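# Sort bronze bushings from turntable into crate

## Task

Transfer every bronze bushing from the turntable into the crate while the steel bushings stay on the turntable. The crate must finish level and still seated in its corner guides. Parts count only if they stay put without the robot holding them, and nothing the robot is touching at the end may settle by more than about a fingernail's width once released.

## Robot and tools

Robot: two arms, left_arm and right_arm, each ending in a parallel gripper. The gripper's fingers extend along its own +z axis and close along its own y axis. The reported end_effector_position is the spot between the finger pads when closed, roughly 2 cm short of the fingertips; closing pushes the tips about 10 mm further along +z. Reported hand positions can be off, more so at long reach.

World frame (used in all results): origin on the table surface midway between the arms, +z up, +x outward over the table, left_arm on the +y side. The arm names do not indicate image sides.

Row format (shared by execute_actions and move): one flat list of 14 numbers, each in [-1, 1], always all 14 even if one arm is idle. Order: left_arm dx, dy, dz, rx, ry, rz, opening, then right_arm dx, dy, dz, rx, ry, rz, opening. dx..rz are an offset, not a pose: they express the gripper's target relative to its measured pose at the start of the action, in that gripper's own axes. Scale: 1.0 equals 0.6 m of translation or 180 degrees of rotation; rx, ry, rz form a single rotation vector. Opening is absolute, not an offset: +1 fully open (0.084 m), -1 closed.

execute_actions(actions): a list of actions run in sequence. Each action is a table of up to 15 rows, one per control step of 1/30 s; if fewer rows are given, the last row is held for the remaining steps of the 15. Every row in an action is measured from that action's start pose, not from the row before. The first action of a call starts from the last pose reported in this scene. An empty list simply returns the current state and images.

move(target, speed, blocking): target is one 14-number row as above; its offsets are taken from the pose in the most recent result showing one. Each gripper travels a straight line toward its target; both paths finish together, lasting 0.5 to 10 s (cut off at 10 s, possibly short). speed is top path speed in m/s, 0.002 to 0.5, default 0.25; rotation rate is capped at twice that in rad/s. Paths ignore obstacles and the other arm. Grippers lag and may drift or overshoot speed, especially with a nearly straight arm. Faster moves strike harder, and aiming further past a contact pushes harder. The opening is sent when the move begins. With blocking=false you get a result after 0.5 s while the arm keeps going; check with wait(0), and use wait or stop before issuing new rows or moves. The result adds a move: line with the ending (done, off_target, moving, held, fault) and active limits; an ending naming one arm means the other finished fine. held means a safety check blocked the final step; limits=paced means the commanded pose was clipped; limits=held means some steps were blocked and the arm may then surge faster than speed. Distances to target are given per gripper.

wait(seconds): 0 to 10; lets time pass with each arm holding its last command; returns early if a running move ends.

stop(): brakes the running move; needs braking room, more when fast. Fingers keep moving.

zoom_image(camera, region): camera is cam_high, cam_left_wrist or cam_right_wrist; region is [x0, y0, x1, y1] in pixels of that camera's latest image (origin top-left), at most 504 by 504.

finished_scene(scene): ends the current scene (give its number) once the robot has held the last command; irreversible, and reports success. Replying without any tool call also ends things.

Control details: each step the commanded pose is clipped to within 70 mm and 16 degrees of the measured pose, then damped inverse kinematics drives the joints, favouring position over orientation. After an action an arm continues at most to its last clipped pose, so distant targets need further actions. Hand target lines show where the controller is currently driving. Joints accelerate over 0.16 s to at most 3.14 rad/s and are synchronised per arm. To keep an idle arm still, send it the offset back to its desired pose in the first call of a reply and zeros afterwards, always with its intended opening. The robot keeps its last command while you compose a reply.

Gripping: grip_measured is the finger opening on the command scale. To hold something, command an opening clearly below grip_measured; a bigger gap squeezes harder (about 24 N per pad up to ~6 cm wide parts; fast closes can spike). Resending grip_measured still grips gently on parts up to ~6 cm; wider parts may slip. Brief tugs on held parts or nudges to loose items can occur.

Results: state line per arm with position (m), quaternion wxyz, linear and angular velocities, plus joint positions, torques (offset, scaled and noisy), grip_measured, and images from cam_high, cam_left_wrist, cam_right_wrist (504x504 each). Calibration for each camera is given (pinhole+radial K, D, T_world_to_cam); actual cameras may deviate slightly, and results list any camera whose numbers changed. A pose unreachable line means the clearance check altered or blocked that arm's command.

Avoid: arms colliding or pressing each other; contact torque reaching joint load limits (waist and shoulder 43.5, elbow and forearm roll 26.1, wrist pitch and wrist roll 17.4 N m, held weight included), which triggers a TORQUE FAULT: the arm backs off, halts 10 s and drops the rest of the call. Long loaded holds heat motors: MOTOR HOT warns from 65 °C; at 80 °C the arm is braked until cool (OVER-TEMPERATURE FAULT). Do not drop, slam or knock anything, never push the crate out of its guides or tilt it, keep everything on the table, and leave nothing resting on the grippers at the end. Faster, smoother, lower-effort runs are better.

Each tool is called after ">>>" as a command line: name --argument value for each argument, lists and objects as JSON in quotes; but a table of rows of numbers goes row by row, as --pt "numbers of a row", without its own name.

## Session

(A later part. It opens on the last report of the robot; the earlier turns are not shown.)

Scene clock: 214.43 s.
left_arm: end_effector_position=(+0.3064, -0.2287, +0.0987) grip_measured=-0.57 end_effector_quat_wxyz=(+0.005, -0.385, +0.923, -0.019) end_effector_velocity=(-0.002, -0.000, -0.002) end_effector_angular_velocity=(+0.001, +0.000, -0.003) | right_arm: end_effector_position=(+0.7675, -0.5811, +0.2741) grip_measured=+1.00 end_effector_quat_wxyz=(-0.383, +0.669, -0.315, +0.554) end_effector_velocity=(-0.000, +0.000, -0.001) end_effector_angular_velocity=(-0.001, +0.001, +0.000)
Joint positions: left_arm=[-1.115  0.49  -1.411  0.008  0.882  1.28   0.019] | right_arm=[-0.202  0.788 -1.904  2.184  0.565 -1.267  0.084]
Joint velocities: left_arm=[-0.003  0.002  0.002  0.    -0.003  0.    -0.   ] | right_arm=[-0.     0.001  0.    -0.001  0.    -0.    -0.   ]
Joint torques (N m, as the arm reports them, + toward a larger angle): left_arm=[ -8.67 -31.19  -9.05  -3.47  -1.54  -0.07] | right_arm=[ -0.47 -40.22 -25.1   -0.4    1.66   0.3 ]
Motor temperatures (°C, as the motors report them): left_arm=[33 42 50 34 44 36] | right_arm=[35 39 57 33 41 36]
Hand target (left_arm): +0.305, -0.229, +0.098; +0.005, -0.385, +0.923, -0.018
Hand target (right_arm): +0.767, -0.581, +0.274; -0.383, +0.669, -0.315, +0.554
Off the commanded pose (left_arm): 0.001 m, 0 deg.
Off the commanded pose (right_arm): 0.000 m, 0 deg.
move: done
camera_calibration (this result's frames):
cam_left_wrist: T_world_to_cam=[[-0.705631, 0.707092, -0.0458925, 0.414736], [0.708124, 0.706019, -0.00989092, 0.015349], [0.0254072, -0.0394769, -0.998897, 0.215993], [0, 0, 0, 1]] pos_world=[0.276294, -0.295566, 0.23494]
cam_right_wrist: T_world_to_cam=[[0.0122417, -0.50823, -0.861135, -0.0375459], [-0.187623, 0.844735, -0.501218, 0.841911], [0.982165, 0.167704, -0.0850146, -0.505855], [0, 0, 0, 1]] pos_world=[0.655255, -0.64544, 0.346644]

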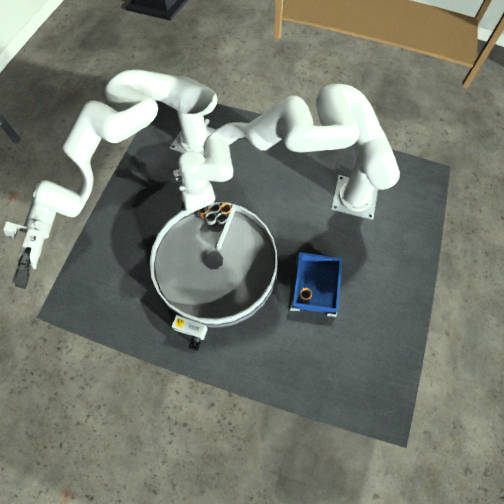

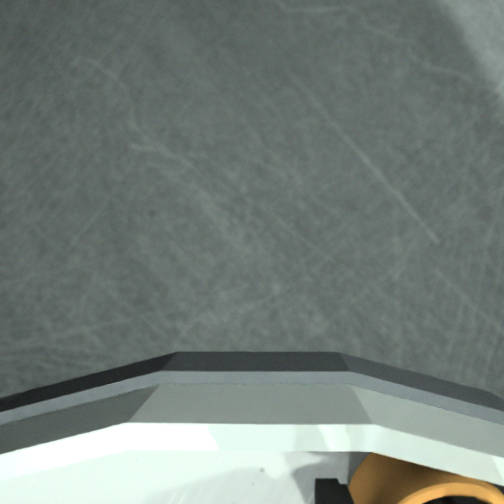

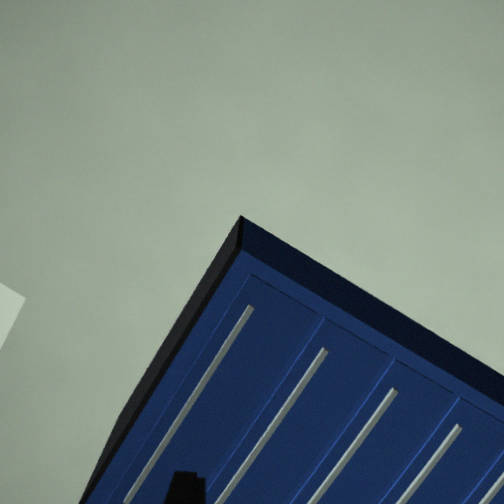

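Down. Close and lift slightly.

>>> move --target '[0,0,0,0,0,0,-1,0,0,0,0,0,0,1]' --speed 0.02

>>> move --target '[0,0,-0.1,0,0,0,-1,0,0,0,0,0,0,1]' --speed 0.05

Scene clock: 219.03 s.
left_arm: end_effector_position=(+0.3059, -0.2283, +0.0978) grip_measured=-0.71 end_effector_quat_wxyz=(+0.005, -0.385, +0.923, -0.018) end_effector_velocity=(-0.001, +0.000, -0.000) end_effector_angular_velocity=(+0.002, +0.001, -0.001) | right_arm: end_effector_position=(+0.7675, -0.5811, +0.2741) grip_measured=+1.00 end_effector_quat_wxyz=(-0.383, +0.669, -0.315, +0.554) end_effector_velocity=(+0.000, +0.000, -0.000) end_effector_angular_velocity=(-0.000, +0.000, +0.001)
Joint positions: left_arm=[-1.116  0.491 -1.41   0.007  0.882  1.28   0.013] | right_arm=[-0.202  0.788 -1.904  2.184  0.565 -1.267  0.084]
Joint velocities: left_arm=[-0.001 -0.001  0.001  0.001  0.001  0.    -0.   ] | right_arm=[-0.     0.001 -0.    -0.001  0.     0.     0.   ]
Joint torques (N m, as the arm reports them, + toward a larger angle): left_arm=[-10.68 -37.95 -12.12  -4.51  -2.2   -0.19] | right_arm=[ -0.74 -40.34 -24.88  -0.3    1.45   0.12]
Motor temperatures (°C, as the motors report them): left_arm=[33 42 50 34 44 36] | right_arm=[35 40 57 33 41 36]
Hand target (left_arm): +0.306, -0.229, +0.099; +0.005, -0.385, +0.923, -0.019
Hand target (right_arm): +0.767, -0.581, +0.274; -0.383, +0.669, -0.315, +0.554
Off the commanded pose (left_arm): 0.001 m, 0 deg.
Off the commanded pose (right_arm): 0.000 m, 0 deg.
move: done
camera_calibration (this result's frames):
cam_left_wrist: T_world_to_cam=[[-0.705551, 0.707294, -0.0439641, 0.413941], [0.70824, 0.705908, -0.00944722, 0.0152524], [0.0243527, -0.0378027, -0.998988, 0.215867], [0, 0, 0, 1]] pos_world=[0.275998, -0.295385, 0.233991]
cam_right_wrist: T_world_to_cam=[[0.0122417, -0.50823, -0.861135, -0.037546], [-0.187623, 0.844735, -0.501218, 0.841911], [0.982165, 0.167704, -0.0850146, -0.505855], [0, 0, 0, 1]] pos_world=[0.655255, -0.64544, 0.346644]

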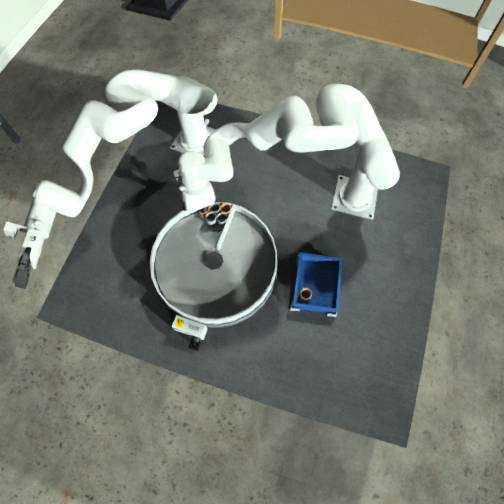

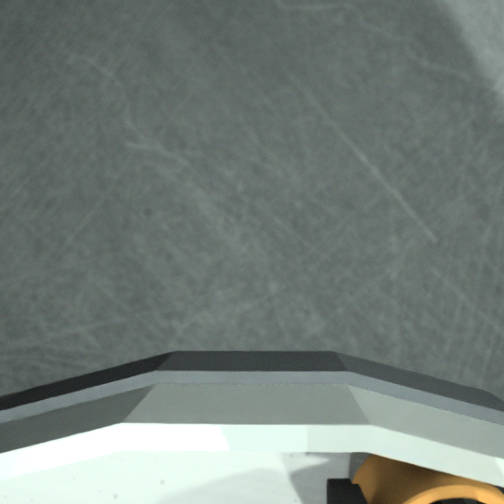

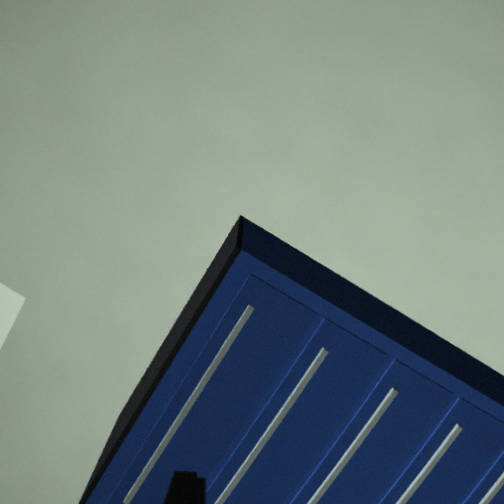

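Scene clock: 220.57 s.
left_arm: end_effector_position=(+0.3045, -0.2263, +0.1573) grip_measured=-0.72 end_effector_quat_wxyz=(+0.005, -0.385, +0.923, -0.018) end_effector_velocity=(+0.001, +0.002, -0.000) end_effector_angular_velocity=(+0.005, +0.002, +0.002) | right_arm: end_effector_position=(+0.7675, -0.5811, +0.2741) grip_measured=+1.00 end_effector_quat_wxyz=(-0.383, +0.669, -0.315, +0.554) end_effector_velocity=(+0.000, +0.000, -0.000) end_effector_angular_velocity=(+0.003, +0.000, -0.000)
Joint positions: left_arm=[-1.116  0.408 -1.465  0.007  1.021  1.281  0.012] | right_arm=[-0.202  0.788 -1.904  2.184  0.565 -1.267  0.084]
Joint velocities: left_arm=[ 0.002  0.    -0.001  0.001  0.006  0.     0.   ] | right_arm=[0.    0.    0.    0.001 0.    0.002 0.   ]
Joint torques (N m, as the arm reports them, + toward a larger angle): left_arm=[  0.38 -37.81 -12.97  -1.13  -2.44   0.01] | right_arm=[ -0.69 -40.28 -24.97  -0.28   1.48   0.24]
Motor temperatures (°C, as the motors report them): left_arm=[33 42 51 34 43 36] | right_arm=[35 40 57 33 41 36]
Hand target (left_arm): +0.305, -0.226, +0.158; +0.005, -0.385, +0.923, -0.018
Hand target (right_arm): +0.767, -0.581, +0.274; -0.383, +0.669, -0.315, +0.554
Off the commanded pose (left_arm): 0.001 m, 0 deg.
Off the commanded pose (right_arm): 0.000 m, 0 deg.
move: done
camera_calibration (this result's frames):
cam_left_wrist: T_world_to_cam=[[-0.705609, 0.707269, -0.0434372, 0.414031], [0.70819, 0.705962, -0.00920158, 0.0154263], [0.024157, -0.0372545, -0.999014, 0.275622], [0, 0, 0, 1]] pos_world=[0.274561, -0.293454, 0.293476]
cam_right_wrist: T_world_to_cam=[[0.0122415, -0.50823, -0.861135, -0.037546], [-0.187623, 0.844735, -0.501218, 0.841911], [0.982165, 0.167704, -0.0850147, -0.505855], [0, 0, 0, 1]] pos_world=[0.655255, -0.64544, 0.346644]

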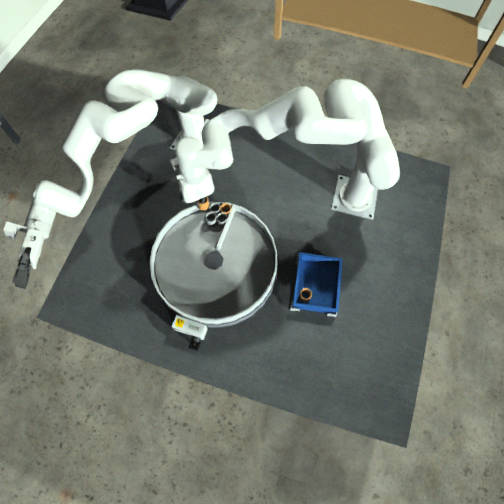

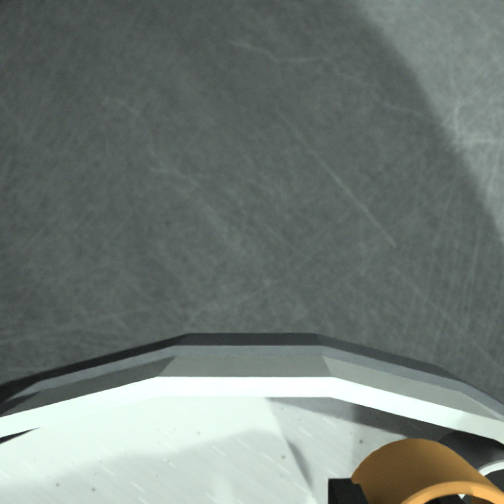

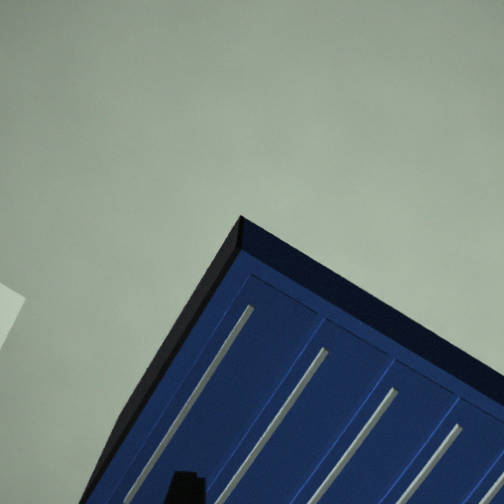

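>>> move --target '[-0.662,0.436,-0.075,0,0,0,-1,0,0,0,0,0,0,1]' --speed 0.2

Scene clock: 230.00 s.
left_arm: end_effector_position=(+0.3965, +0.2406, +0.1901) grip_measured=-0.72 end_effector_quat_wxyz=(+0.005, -0.385, +0.923, -0.017) end_effector_velocity=(+0.001, +0.002, +0.000) end_effector_angular_velocity=(-0.002, -0.000, -0.000) | right_arm: end_effector_position=(+0.7675, -0.5811, +0.2741) grip_measured=+1.00 end_effector_quat_wxyz=(-0.383, +0.669, -0.315, +0.554) end_effector_velocity=(+0.000, +0.000, +0.001) end_effector_angular_velocity=(+0.000, -0.001, +0.001)
Joint positions: left_arm=[-0.151 -0.312 -0.704 -0.03   0.992  2.266  0.012] | right_arm=[-0.202  0.788 -1.904  2.184  0.565 -1.267  0.084]
Joint velocities: left_arm=[ 0.006  0.001 -0.002 -0.002  0.001  0.008 -0.   ] | right_arm=[ 0.    -0.    -0.     0.     0.001  0.    -0.   ]
Joint torques (N m, as the arm reports them, + toward a larger angle): left_arm=[ -0.02 -17.85 -12.25  -1.17  -2.07   0.09] | right_arm=[ -0.73 -40.69 -24.97  -0.39   1.66   0.11]
Motor temperatures (°C, as the motors report them): left_arm=[33 42 53 34 43 36] | right_arm=[35 40 57 33 41 36]
Hand target (left_arm): +0.397, +0.241, +0.190; +0.005, -0.385, +0.923, -0.017
Hand target (right_arm): +0.767, -0.581, +0.274; -0.383, +0.669, -0.315, +0.554
Off the commanded pose (left_arm): 0.001 m, 0 deg.
Off the commanded pose (right_arm): 0.000 m, 0 deg.
move: done
camera_calibration (this result's frames):
cam_left_wrist: T_world_to_cam=[[-0.705244, 0.707725, -0.0418972, 0.149597], [0.708584, 0.705569, -0.00896083, -0.3792], [0.0232196, -0.0360073, -0.999082, 0.323608], [0, 0, 0, 1]] pos_world=[0.366683, 0.173331, 0.326181]
cam_right_wrist: T_world_to_cam=[[0.0122415, -0.50823, -0.861135, -0.0375458], [-0.187623, 0.844735, -0.501218, 0.841911], [0.982165, 0.167704, -0.0850147, -0.505855], [0, 0, 0, 1]] pos_world=[0.655255, -0.64544, 0.346644]

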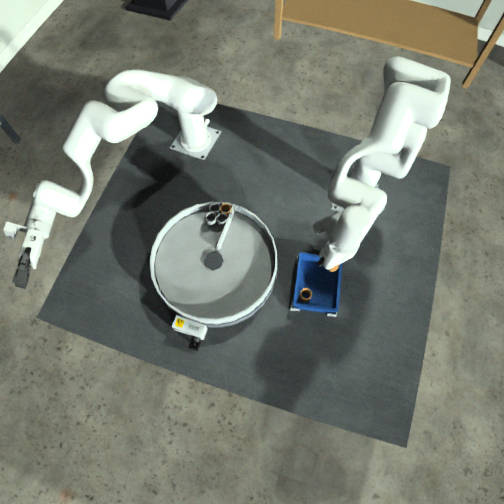

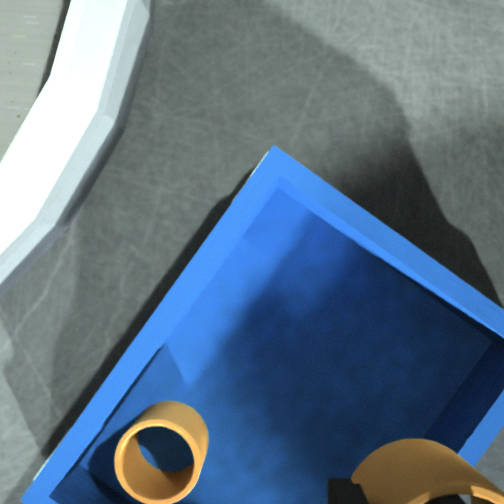

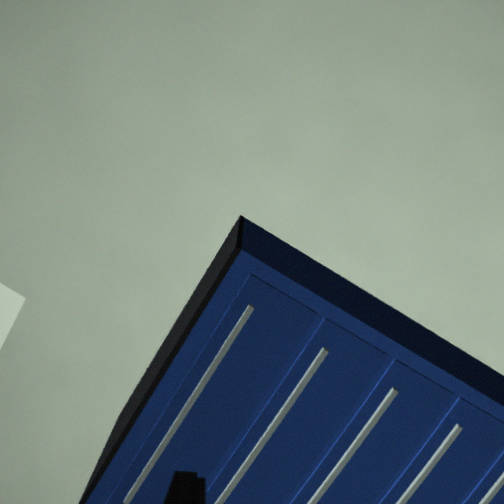

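>>> move --target '[0,0,0.165,0,0,0,-1,0,0,0,0,0,0,1]' --speed 0.08

>>> move --target '[0,0,-0.03,0,0,0,0.2,0,0,0,0,0,0,1]' --speed 0.03

Scene clock: 236.53 s.
left_arm: end_effector_position=(+0.3990, +0.2376, +0.0916) grip_measured=-0.72 end_effector_quat_wxyz=(+0.005, -0.385, +0.923, -0.017) end_effector_velocity=(-0.001, -0.000, -0.002) end_effector_angular_velocity=(+0.000, +0.003, -0.002) | right_arm: end_effector_position=(+0.7675, -0.5811, +0.2741) grip_measured=+1.00 end_effector_quat_wxyz=(-0.383, +0.669, -0.315, +0.554) end_effector_velocity=(-0.000, -0.000, +0.001) end_effector_angular_velocity=(+0.000, -0.000, -0.001)
Joint positions: left_arm=[-0.161 -0.116 -0.575 -0.041  0.666  2.272  0.012] | right_arm=[-0.202  0.788 -1.904  2.184  0.565 -1.267  0.084]
Joint velocities: left_arm=[-0.002  0.005  0.003 -0.    -0.004  0.    -0.   ] | right_arm=[ 0.    -0.001 -0.     0.001 -0.002  0.001  0.   ]
Joint torques (N m, as the arm reports them, + toward a larger angle): left_arm=[  0.6  -20.63 -10.78  -1.39  -2.26  -0.23] | right_arm=[ -0.67 -40.13 -25.02  -0.36   1.48   0.17]
Motor temperatures (°C, as the motors report them): left_arm=[33 41 53 34 42 36] | right_arm=[35 40 57 33 41 36]
Hand target (left_arm): +0.399, +0.238, +0.091; +0.005, -0.385, +0.923, -0.017
Hand target (right_arm): +0.767, -0.581, +0.274; -0.383, +0.669, -0.315, +0.554
Off the commanded pose (left_arm): 0.001 m, 0 deg.
Off the commanded pose (right_arm): 0.000 m, 0 deg.
move: done
camera_calibration (this result's frames):
cam_left_wrist: T_world_to_cam=[[-0.704945, 0.707979, -0.0426554, 0.149248], [0.708862, 0.705292, -0.00884449, -0.379792], [0.0238228, -0.0364717, -0.999051, 0.224864], [0, 0, 0, 1]] pos_world=[0.369075, 0.1704, 0.227658]
cam_right_wrist: T_world_to_cam=[[0.0122415, -0.50823, -0.861135, -0.0375458], [-0.187623, 0.844735, -0.501218, 0.841911], [0.982165, 0.167704, -0.0850147, -0.505855], [0, 0, 0, 1]] pos_world=[0.655255, -0.64544, 0.346644]

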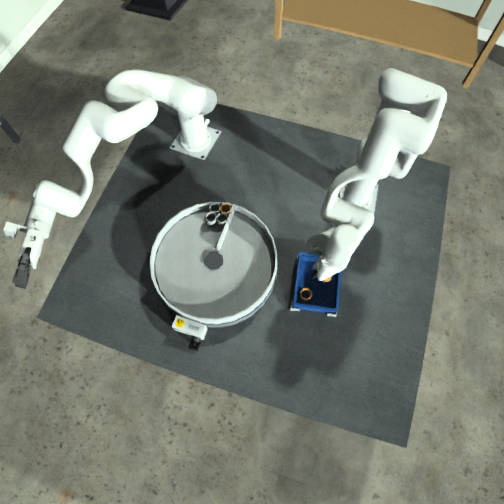

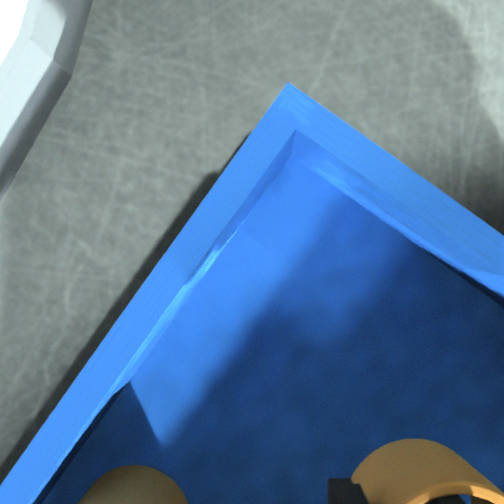

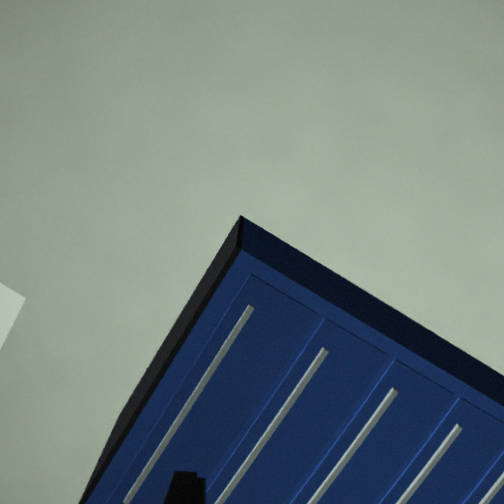

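Scene clock: 237.43 s.
left_arm: end_effector_position=(+0.3985, +0.2382, +0.1093) grip_measured=+0.19 end_effector_quat_wxyz=(+0.005, -0.385, +0.923, -0.017) end_effector_velocity=(-0.001, -0.000, +0.001) end_effector_angular_velocity=(+0.000, +0.004, -0.001) | right_arm: end_effector_position=(+0.7675, -0.5811, +0.2741) grip_measured=+1.00 end_effector_quat_wxyz=(-0.383, +0.669, -0.315, +0.554) end_effector_velocity=(+0.000, +0.000, +0.001) end_effector_angular_velocity=(-0.001, -0.002, +0.001)
Joint positions: left_arm=[-0.159 -0.161 -0.59  -0.038  0.726  2.27   0.052] | right_arm=[-0.202  0.788 -1.904  2.184  0.565 -1.267  0.084]
Joint velocities: left_arm=[-0.001 -0.003 -0.001  0.     0.007 -0.    -0.   ] | right_arm=[-0.    -0.001  0.     0.001  0.001 -0.002 -0.   ]
Joint torques (N m, as the arm reports them, + toward a larger angle): left_arm=[  0.21 -20.39 -10.91  -1.43  -2.49   0.19] | right_arm=[ -0.51 -40.31 -25.05  -0.38   1.49   0.18]
Motor temperatures (°C, as the motors report them): left_arm=[33 41 53 34 42 36] | right_arm=[35 40 57 33 41 36]
Hand target (left_arm): +0.399, +0.238, +0.110; +0.005, -0.385, +0.923, -0.017
Hand target (right_arm): +0.767, -0.581, +0.274; -0.383, +0.669, -0.315, +0.554
Off the commanded pose (left_arm): 0.000 m, 0 deg.
Off the commanded pose (right_arm): 0.000 m, 0 deg.
move: done
camera_calibration (this result's frames):
cam_left_wrist: T_world_to_cam=[[-0.704995, 0.707937, -0.0425096, 0.1493], [0.708816, 0.705338, -0.00885481, -0.379678], [0.0237149, -0.036374, -0.999057, 0.24268], [0, 0, 0, 1]] pos_world=[0.368622, 0.170934, 0.245435]
cam_right_wrist: T_world_to_cam=[[0.0122415, -0.50823, -0.861135, -0.0375458], [-0.187623, 0.844736, -0.501218, 0.841911], [0.982165, 0.167704, -0.0850146, -0.505856], [0, 0, 0, 1]] pos_world=[0.655255, -0.64544, 0.346644]

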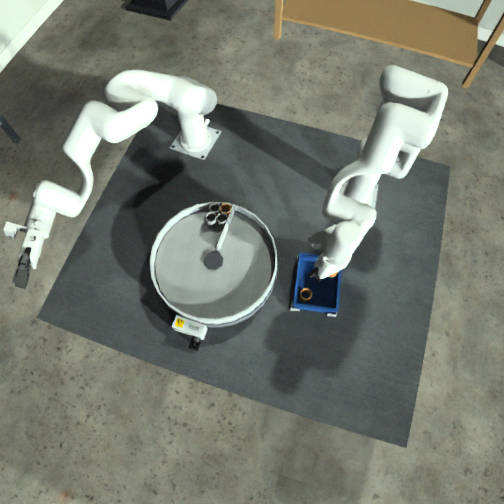

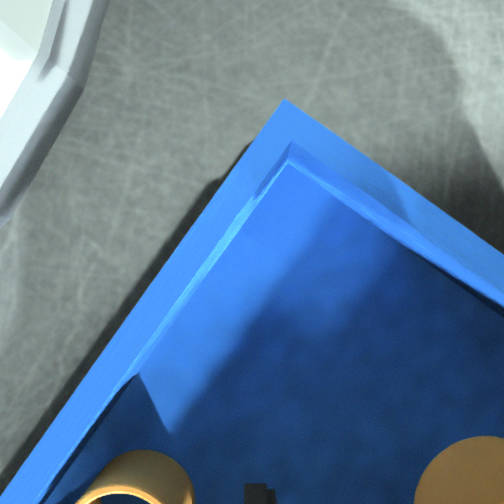

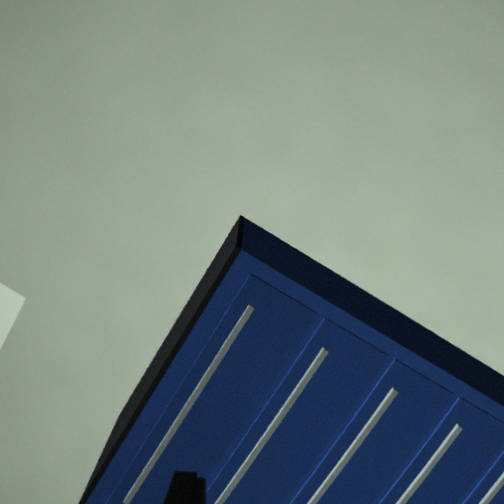

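>>> move --target '[0,0,-0.15,0,0,0,0.2,0,0,0,0,0,0,1]' --speed 0.05

Scene clock: 242.33 s.
left_arm: end_effector_position=(+0.3963, +0.2409, +0.1989) grip_measured=+0.19 end_effector_quat_wxyz=(+0.005, -0.385, +0.923, -0.017) end_effector_velocity=(+0.000, -0.000, +0.002) end_effector_angular_velocity=(+0.000, +0.001, +0.000) | right_arm: end_effector_position=(+0.7675, -0.5811, +0.2741) grip_measured=+1.00 end_effector_quat_wxyz=(-0.383, +0.669, -0.315, +0.554) end_effector_velocity=(-0.000, -0.000, +0.001) end_effector_angular_velocity=(-0.002, -0.001, -0.000)
Joint positions: left_arm=[-0.15  -0.324 -0.72  -0.029  1.019  2.266  0.052] | right_arm=[-0.202  0.788 -1.904  2.184  0.565 -1.267  0.084]
Joint velocities: left_arm=[-0.    -0.001 -0.005  0.001  0.007 -0.001 -0.   ] | right_arm=[-0.    -0.001 -0.    -0.001 -0.001 -0.     0.   ]
Joint torques (N m, as the arm reports them, + toward a larger angle): left_arm=[  0.12 -18.08 -12.46  -1.09  -2.09   0.28] | right_arm=[ -0.93 -40.84 -25.11  -0.37   1.51   0.2 ]
Motor temperatures (°C, as the motors report them): left_arm=[33 41 53 34 42 36] | right_arm=[35 40 58 33 41 36]
Hand target (left_arm): +0.396, +0.241, +0.199; +0.005, -0.385, +0.923, -0.017
Hand target (right_arm): +0.767, -0.581, +0.274; -0.383, +0.669, -0.315, +0.554
Off the commanded pose (left_arm): 0.001 m, 0 deg.
Off the commanded pose (right_arm): 0.000 m, 0 deg.
move: done
camera_calibration (this result's frames):
cam_left_wrist: T_world_to_cam=[[-0.705273, 0.707692, -0.0419853, 0.149656], [0.708551, 0.705604, -0.00885165, -0.37917], [0.0233607, -0.0359916, -0.999079, 0.33238], [0, 0, 0, 1]] pos_world=[0.366445, 0.173596, 0.335001]
cam_right_wrist: T_world_to_cam=[[0.0122413, -0.50823, -0.861135, -0.0375457], [-0.187623, 0.844736, -0.501218, 0.841911], [0.982165, 0.167704, -0.0850148, -0.505855], [0, 0, 0, 1]] pos_world=[0.655255, -0.64544, 0.346644]

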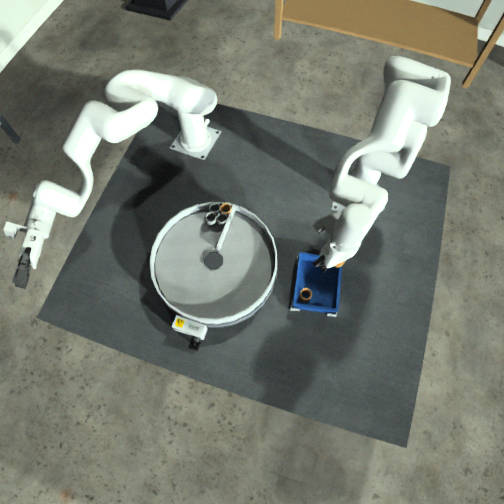

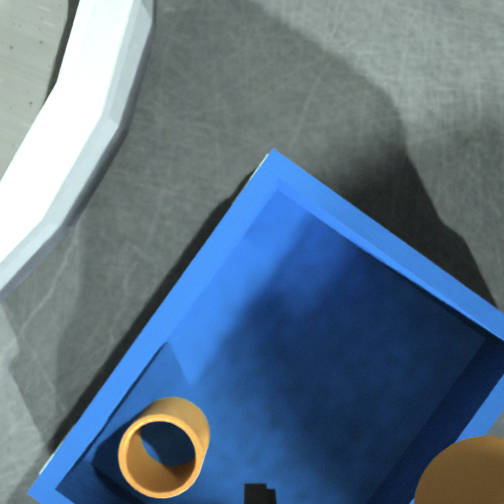

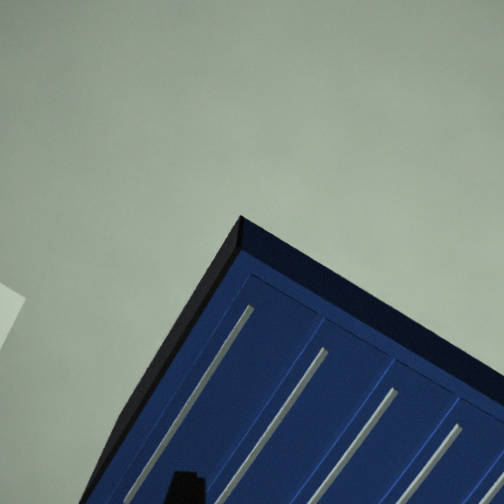

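>>> execute_actions --actions '[[[0,0,0,0,0,0,-0.3,0,0,0,0,0,0,1]],[[0,0,0,0,0,0,0.6,0,0,0,0,0,0,1]],[[0,0,0,0,0,0,0.6,0,0,0,0,0,0,1]]]'

Scene clock: 247.97 s.
left_arm: end_effector_position=(+0.3963, +0.2409, +0.1989) grip_measured=+0.59 end_effector_quat_wxyz=(+0.005, -0.385, +0.923, -0.017) end_effector_velocity=(-0.000, +0.000, -0.000) end_effector_angular_velocity=(+0.000, +0.001, +0.000) | right_arm: end_effector_position=(+0.7675, -0.5811, +0.2741) grip_measured=+1.00 end_effector_quat_wxyz=(-0.383, +0.669, -0.315, +0.554) end_effector_velocity=(+0.000, -0.000, -0.001) end_effector_angular_velocity=(+0.002, +0.001, -0.001)
Joint positions: left_arm=[-0.15  -0.324 -0.72  -0.029  1.019  2.266  0.069] | right_arm=[-0.202  0.788 -1.904  2.184  0.565 -1.267  0.084]
Joint velocities: left_arm=[ 0.    -0.     0.001  0.     0.    -0.    -0.   ] | right_arm=[ 0.     0.001 -0.     0.001 -0.001  0.001 -0.   ]
Joint torques (N m, as the arm reports them, + toward a larger angle): left_arm=[  0.53 -17.77 -12.63  -1.18  -2.21   0.32] | right_arm=[ -0.43 -40.34 -24.96  -0.29   1.48   0.16]
Motor temperatures (°C, as the motors report them): left_arm=[33 40 54 34 42 36] | right_arm=[35 40 58 33 41 36]
Hand target (left_arm): +0.396, +0.241, +0.199; +0.005, -0.385, +0.923, -0.017
Hand target (right_arm): +0.767, -0.581, +0.274; -0.383, +0.669, -0.315, +0.554
Off the commanded pose (left_arm): 0.000 m, 0 deg.
Off the commanded pose (right_arm): 0.000 m, 0 deg.
camera_calibration (this result's frames):
cam_left_wrist: T_world_to_cam=[[-0.705272, 0.707692, -0.0419927, 0.14966], [0.708551, 0.705604, -0.00884826, -0.379171], [0.0233684, -0.0359944, -0.999079, 0.332381], [0, 0, 0, 1]] pos_world=[0.366446, 0.173595, 0.335004]
cam_right_wrist: T_world_to_cam=[[0.0122411, -0.508229, -0.861135, -0.0375455], [-0.187622, 0.844736, -0.501218, 0.841911], [0.982165, 0.167704, -0.0850147, -0.505856], [0, 0, 0, 1]] pos_world=[0.655255, -0.64544, 0.346644]

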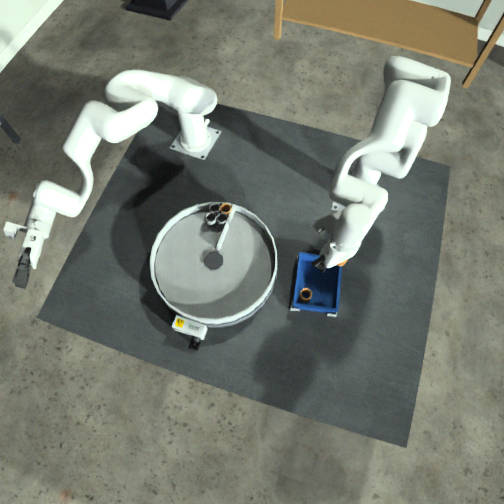

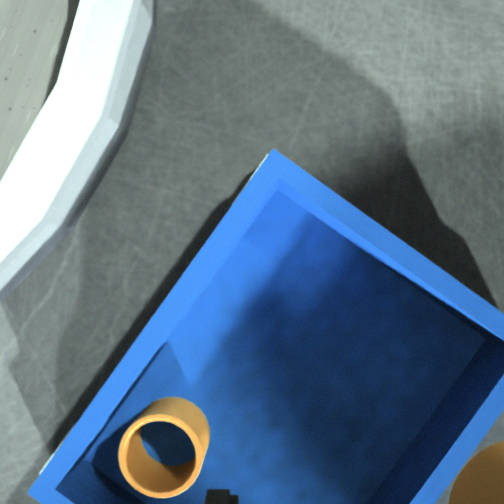

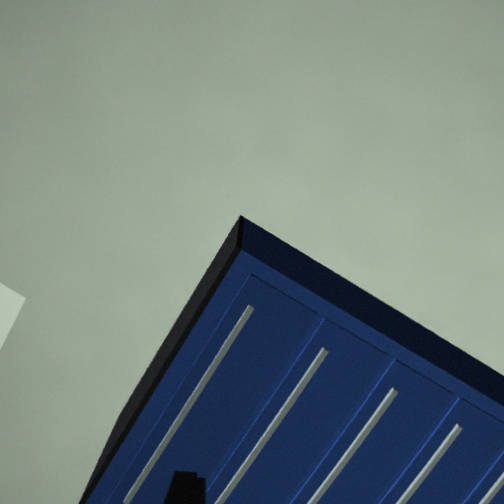

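>>> move --target '[0,-0.03,0.1,-0.22,0,0,0.6,0,0,0,0,0,0,1]' --speed 0.08

Scene clock: 261.87 s.
left_arm: end_effector_position=(+0.4107, +0.2267, +0.1403) grip_measured=+0.59 end_effector_quat_wxyz=(-0.125, -0.364, +0.874, +0.296) end_effector_velocity=(+0.001, +0.000, +0.001) end_effector_angular_velocity=(+0.006, +0.003, +0.002) | right_arm: end_effector_position=(+0.7675, -0.5811, +0.2741) grip_measured=+1.00 end_effector_quat_wxyz=(-0.383, +0.669, -0.315, +0.554) end_effector_velocity=(+0.000, +0.000, -0.000) end_effector_angular_velocity=(-0.002, +0.000, +0.001)
Joint positions: left_arm=[-0.368  0.317 -1.262  0.273  1.549  1.943  0.069] | right_arm=[-0.202  0.788 -1.904  2.184  0.565 -1.267  0.084]
Joint velocities: left_arm=[-0.     0.007 -0.011  0.002  0.01  -0.002  0.   ] | right_arm=[ 0.     0.001 -0.001 -0.002  0.    -0.     0.   ]
Joint torques (N m, as the arm reports them, + toward a larger angle): left_arm=[  0.35 -32.39 -10.79  -0.85  -0.73   0.39] | right_arm=[ -0.45 -40.16 -24.97  -0.4    1.56   0.32]
Motor temperatures (°C, as the motors report them): left_arm=[33 40 54 34 41 36] | right_arm=[35 40 58 33 41 36]
Hand target (left_arm): +0.411, +0.227, +0.140; -0.125, -0.364, +0.874, +0.297
Hand target (right_arm): +0.767, -0.581, +0.274; -0.383, +0.669, -0.315, +0.554
Off the commanded pose (left_arm): 0.001 m, 0 deg.
Off the commanded pose (right_arm): 0.000 m, 0 deg.
move: done
camera_calibration (this result's frames):
cam_left_wrist: T_world_to_cam=[[-0.560582, 0.567036, 0.603505, 0.0493185], [0.705227, 0.708896, -0.0109898, -0.378978], [-0.434054, 0.419447, -0.797284, 0.329246], [0, 0, 0, 1]] pos_world=[0.437823, 0.10259, 0.228573]
cam_right_wrist: T_world_to_cam=[[0.0122414, -0.508229, -0.861135, -0.0375454], [-0.187622, 0.844736, -0.501218, 0.841911], [0.982165, 0.167704, -0.0850143, -0.505856], [0, 0, 0, 1]] pos_world=[0.655255, -0.64544, 0.346644]

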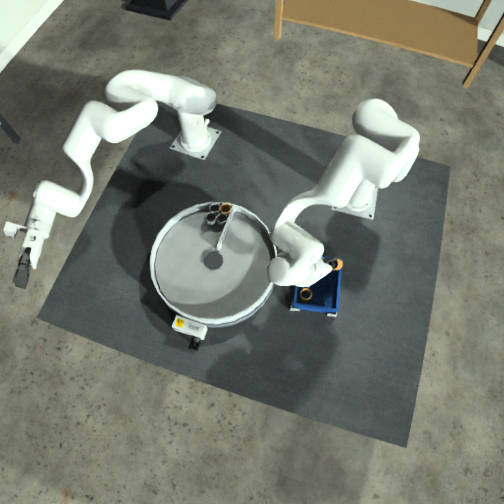

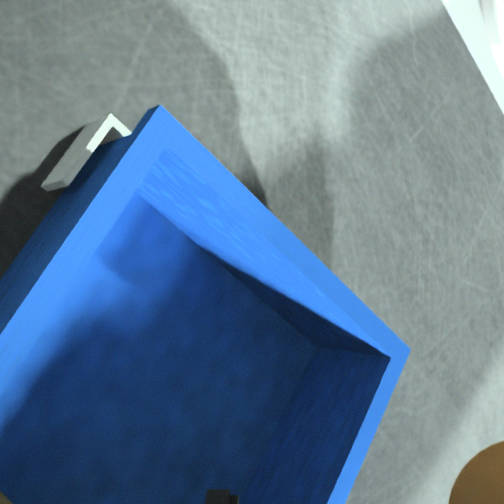

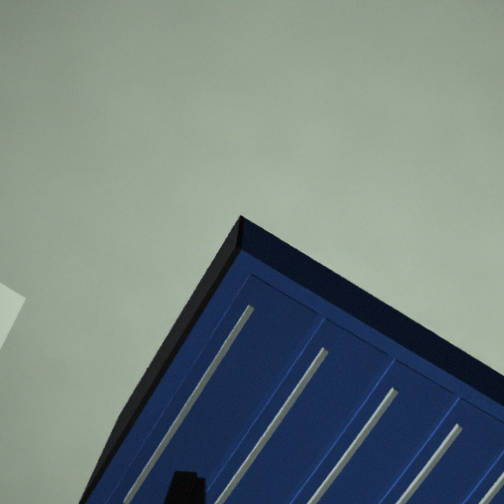

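>>> move --target '[0,-0.03,0.03,0.22,0,0,0.6,0,0,0,0,0,0,1]' --speed 0.06

Scene clock: 274.27 s.
left_arm: end_effector_position=(+0.4128, +0.2240, +0.1146) grip_measured=+0.59 end_effector_quat_wxyz=(+0.005, -0.385, +0.923, -0.017) end_effector_velocity=(+0.000, +0.000, -0.000) end_effector_angular_velocity=(-0.006, -0.006, +0.000) | right_arm: end_effector_position=(+0.7675, -0.5811, +0.2741) grip_measured=+1.00 end_effector_quat_wxyz=(-0.383, +0.669, -0.315, +0.554) end_effector_velocity=(+0.000, -0.000, +0.000) end_effector_angular_velocity=(+0.001, -0.000, -0.000)
Joint positions: left_arm=[-0.191 -0.119 -0.652 -0.036  0.745  2.236  0.069] | right_arm=[-0.202  0.788 -1.904  2.184  0.565 -1.267  0.084]
Joint velocities: left_arm=[ 0.003 -0.003  0.006 -0.009 -0.01   0.009  0.   ] | right_arm=[-0.     0.    -0.     0.001  0.     0.     0.   ]
Joint torques (N m, as the arm reports them, + toward a larger angle): left_arm=[ -0.18 -21.66 -11.3   -0.95  -1.97  -0.11] | right_arm=[ -0.47 -40.76 -25.17  -0.23   1.39   0.16]
Motor temperatures (°C, as the motors report them): left_arm=[33 41 53 34 40 36] | right_arm=[35 40 58 33 41 36]
Hand target (left_arm): +0.413, +0.224, +0.115; +0.005, -0.385, +0.923, -0.017
Hand target (right_arm): +0.767, -0.581, +0.274; -0.383, +0.669, -0.315, +0.554
Off the commanded pose (left_arm): 0.001 m, 0 deg.
Off the commanded pose (right_arm): 0.000 m, 0 deg.
move: done
camera_calibration (this result's frames):
cam_left_wrist: T_world_to_cam=[[-0.705025, 0.707905, -0.0425418, 0.169665], [0.708785, 0.705369, -0.00885503, -0.37976], [0.0237391, -0.036396, -0.999055, 0.24707], [0, 0, 0, 1]] pos_world=[0.382921, 0.156756, 0.250692]
cam_right_wrist: T_world_to_cam=[[0.0122413, -0.508229, -0.861135, -0.0375454], [-0.187622, 0.844736, -0.501218, 0.841911], [0.982165, 0.167704, -0.0850144, -0.505856], [0, 0, 0, 1]] pos_world=[0.655255, -0.64544, 0.346644]

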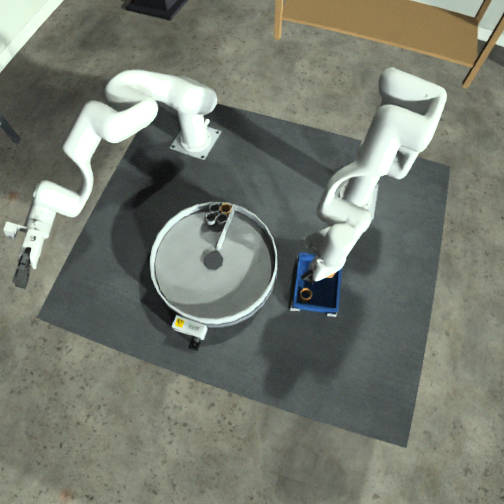

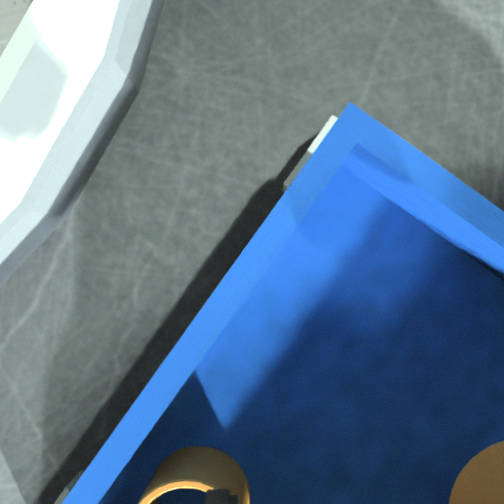

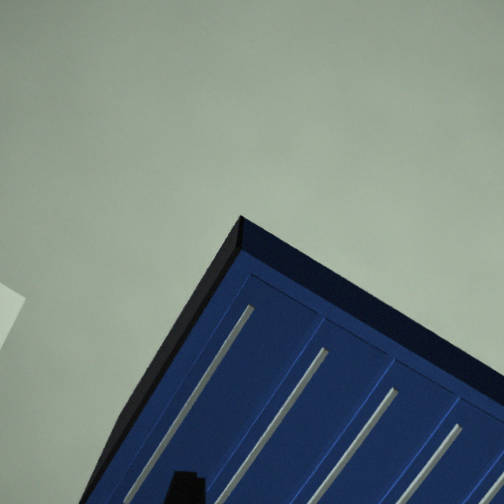

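Pinching the ring to hold it, then lifting clear of the crate.

>>> move --target '[0,0,-0.03,0,0,0,-1,0,0,0,0,0,0,1]' --speed 0.03

>>> move --target '[0,0,-0.14,0,0,0,-1,0,0,0,0,0,0,1]' --speed 0.05

Scene clock: 283.23 s.
left_arm: end_effector_position=(+0.4124, +0.2245, +0.1324) grip_measured=-0.72 end_effector_quat_wxyz=(+0.005, -0.385, +0.923, -0.017) end_effector_velocity=(-0.002, -0.000, +0.000) end_effector_angular_velocity=(+0.000, +0.006, -0.000) | right_arm: end_effector_position=(+0.7675, -0.5811, +0.2741) grip_measured=+1.00 end_effector_quat_wxyz=(-0.383, +0.669, -0.315, +0.554) end_effector_velocity=(-0.000, -0.001, +0.001) end_effector_angular_velocity=(-0.001, +0.000, -0.002)
Joint positions: left_arm=[-0.19  -0.157 -0.671 -0.034  0.803  2.235  0.012] | right_arm=[-0.202  0.788 -1.904  2.184  0.565 -1.267  0.084]
Joint velocities: left_arm=[-0.    -0.002  0.    -0.     0.007 -0.    -0.   ] | right_arm=[-0.    -0.001 -0.     0.    -0.002 -0.    -0.   ]
Joint torques (N m, as the arm reports them, + toward a larger angle): left_arm=[  0.57 -21.09 -11.93  -1.14  -2.01   0.24] | right_arm=[ -0.52 -40.6  -24.91  -0.22   1.44   0.12]
Motor temperatures (°C, as the motors report them): left_arm=[33 40 53 34 40 36] | right_arm=[35 40 58 33 41 36]
Hand target (left_arm): +0.412, +0.225, +0.133; +0.005, -0.385, +0.923, -0.017
Hand target (right_arm): +0.767, -0.581, +0.274; -0.383, +0.669, -0.315, +0.554
Off the commanded pose (left_arm): 0.000 m, 0 deg.
Off the commanded pose (right_arm): 0.000 m, 0 deg.
move: done
camera_calibration (this result's frames):
cam_left_wrist: T_world_to_cam=[[-0.705077, 0.707862, -0.0423983, 0.169712], [0.708737, 0.705417, -0.00887596, -0.379644], [0.0236256, -0.0363075, -0.999061, 0.264891], [0, 0, 0, 1]] pos_world=[0.38247, 0.157292, 0.268468]
cam_right_wrist: T_world_to_cam=[[0.0122413, -0.508229, -0.861135, -0.0375455], [-0.187622, 0.844736, -0.501218, 0.841911], [0.982165, 0.167704, -0.0850144, -0.505856], [0, 0, 0, 1]] pos_world=[0.655255, -0.64544, 0.346644]

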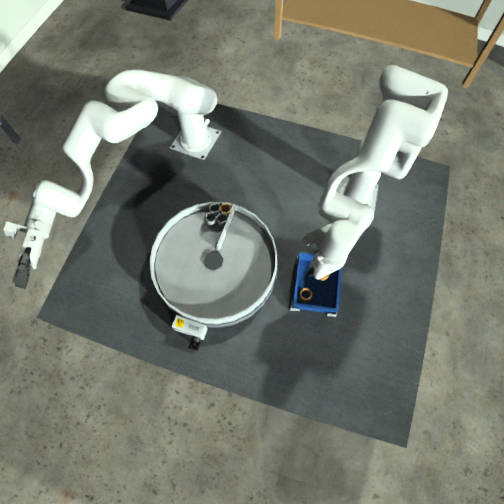

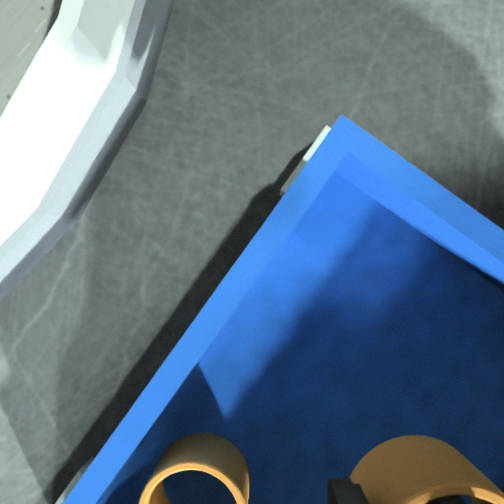

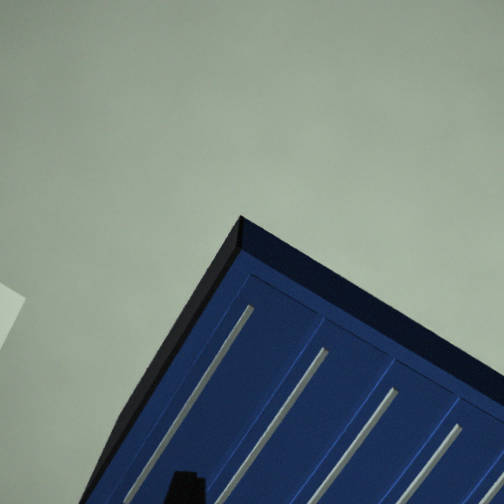

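Scene clock: 285.23 s.
left_arm: end_effector_position=(+0.4103, +0.2271, +0.2160) grip_measured=-0.72 end_effector_quat_wxyz=(+0.005, -0.385, +0.923, -0.017) end_effector_velocity=(+0.000, +0.001, +0.002) end_effector_angular_velocity=(+0.000, +0.001, +0.002) | right_arm: end_effector_position=(+0.7675, -0.5811, +0.2741) grip_measured=+1.00 end_effector_quat_wxyz=(-0.383, +0.669, -0.315, +0.554) end_effector_velocity=(+0.000, +0.001, -0.000) end_effector_angular_velocity=(+0.002, +0.000, +0.002)
Joint positions: left_arm=[-0.182 -0.286 -0.804 -0.028  1.065  2.232  0.012] | right_arm=[-0.202  0.788 -1.904  2.184  0.565 -1.267  0.084]
Joint velocities: left_arm=[ 0.002 -0.001 -0.004  0.     0.006  0.    -0.   ] | right_arm=[ 0.     0.001  0.    -0.001  0.002  0.002  0.   ]
Joint torques (N m, as the arm reports them, + toward a larger angle): left_arm=[ -0.3  -18.8  -12.83  -1.11  -2.31   0.01] | right_arm=[ -0.53 -40.55 -25.06  -0.19   1.59   0.16]
Motor temperatures (°C, as the motors report them): left_arm=[33 40 53 34 40 36] | right_arm=[35 40 58 33 41 36]
Hand target (left_arm): +0.410, +0.227, +0.216; +0.005, -0.385, +0.923, -0.017
Hand target (right_arm): +0.767, -0.581, +0.274; -0.383, +0.669, -0.315, +0.554
Off the commanded pose (left_arm): 0.000 m, 0 deg.
Off the commanded pose (right_arm): 0.000 m, 0 deg.
move: done
camera_calibration (this result's frames):
cam_left_wrist: T_world_to_cam=[[-0.705339, 0.707631, -0.0419013, 0.170031], [0.708489, 0.705666, -0.00890987, -0.379161], [0.0232634, -0.0359711, -0.999082, 0.348613], [0, 0, 0, 1]] pos_world=[0.38045, 0.159782, 0.352039]
cam_right_wrist: T_world_to_cam=[[0.0122416, -0.508229, -0.861135, -0.0375456], [-0.187622, 0.844736, -0.501218, 0.841911], [0.982165, 0.167704, -0.0850141, -0.505856], [0, 0, 0, 1]] pos_world=[0.655255, -0.64544, 0.346644]

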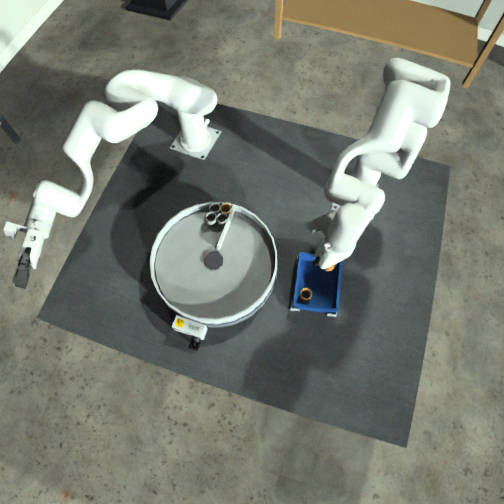

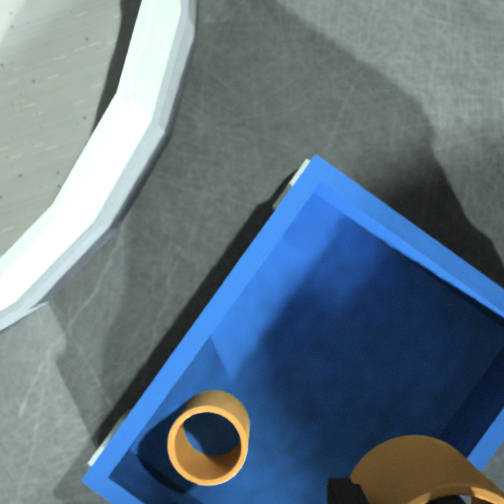

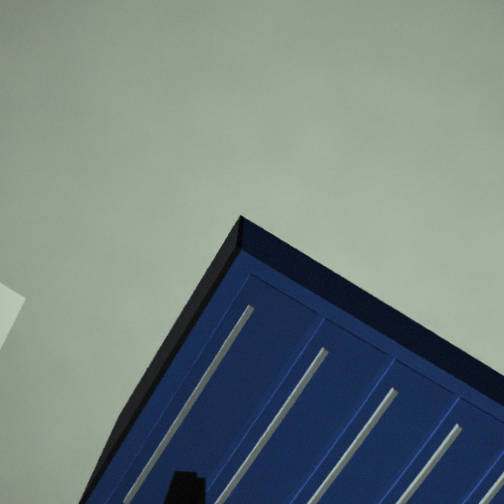

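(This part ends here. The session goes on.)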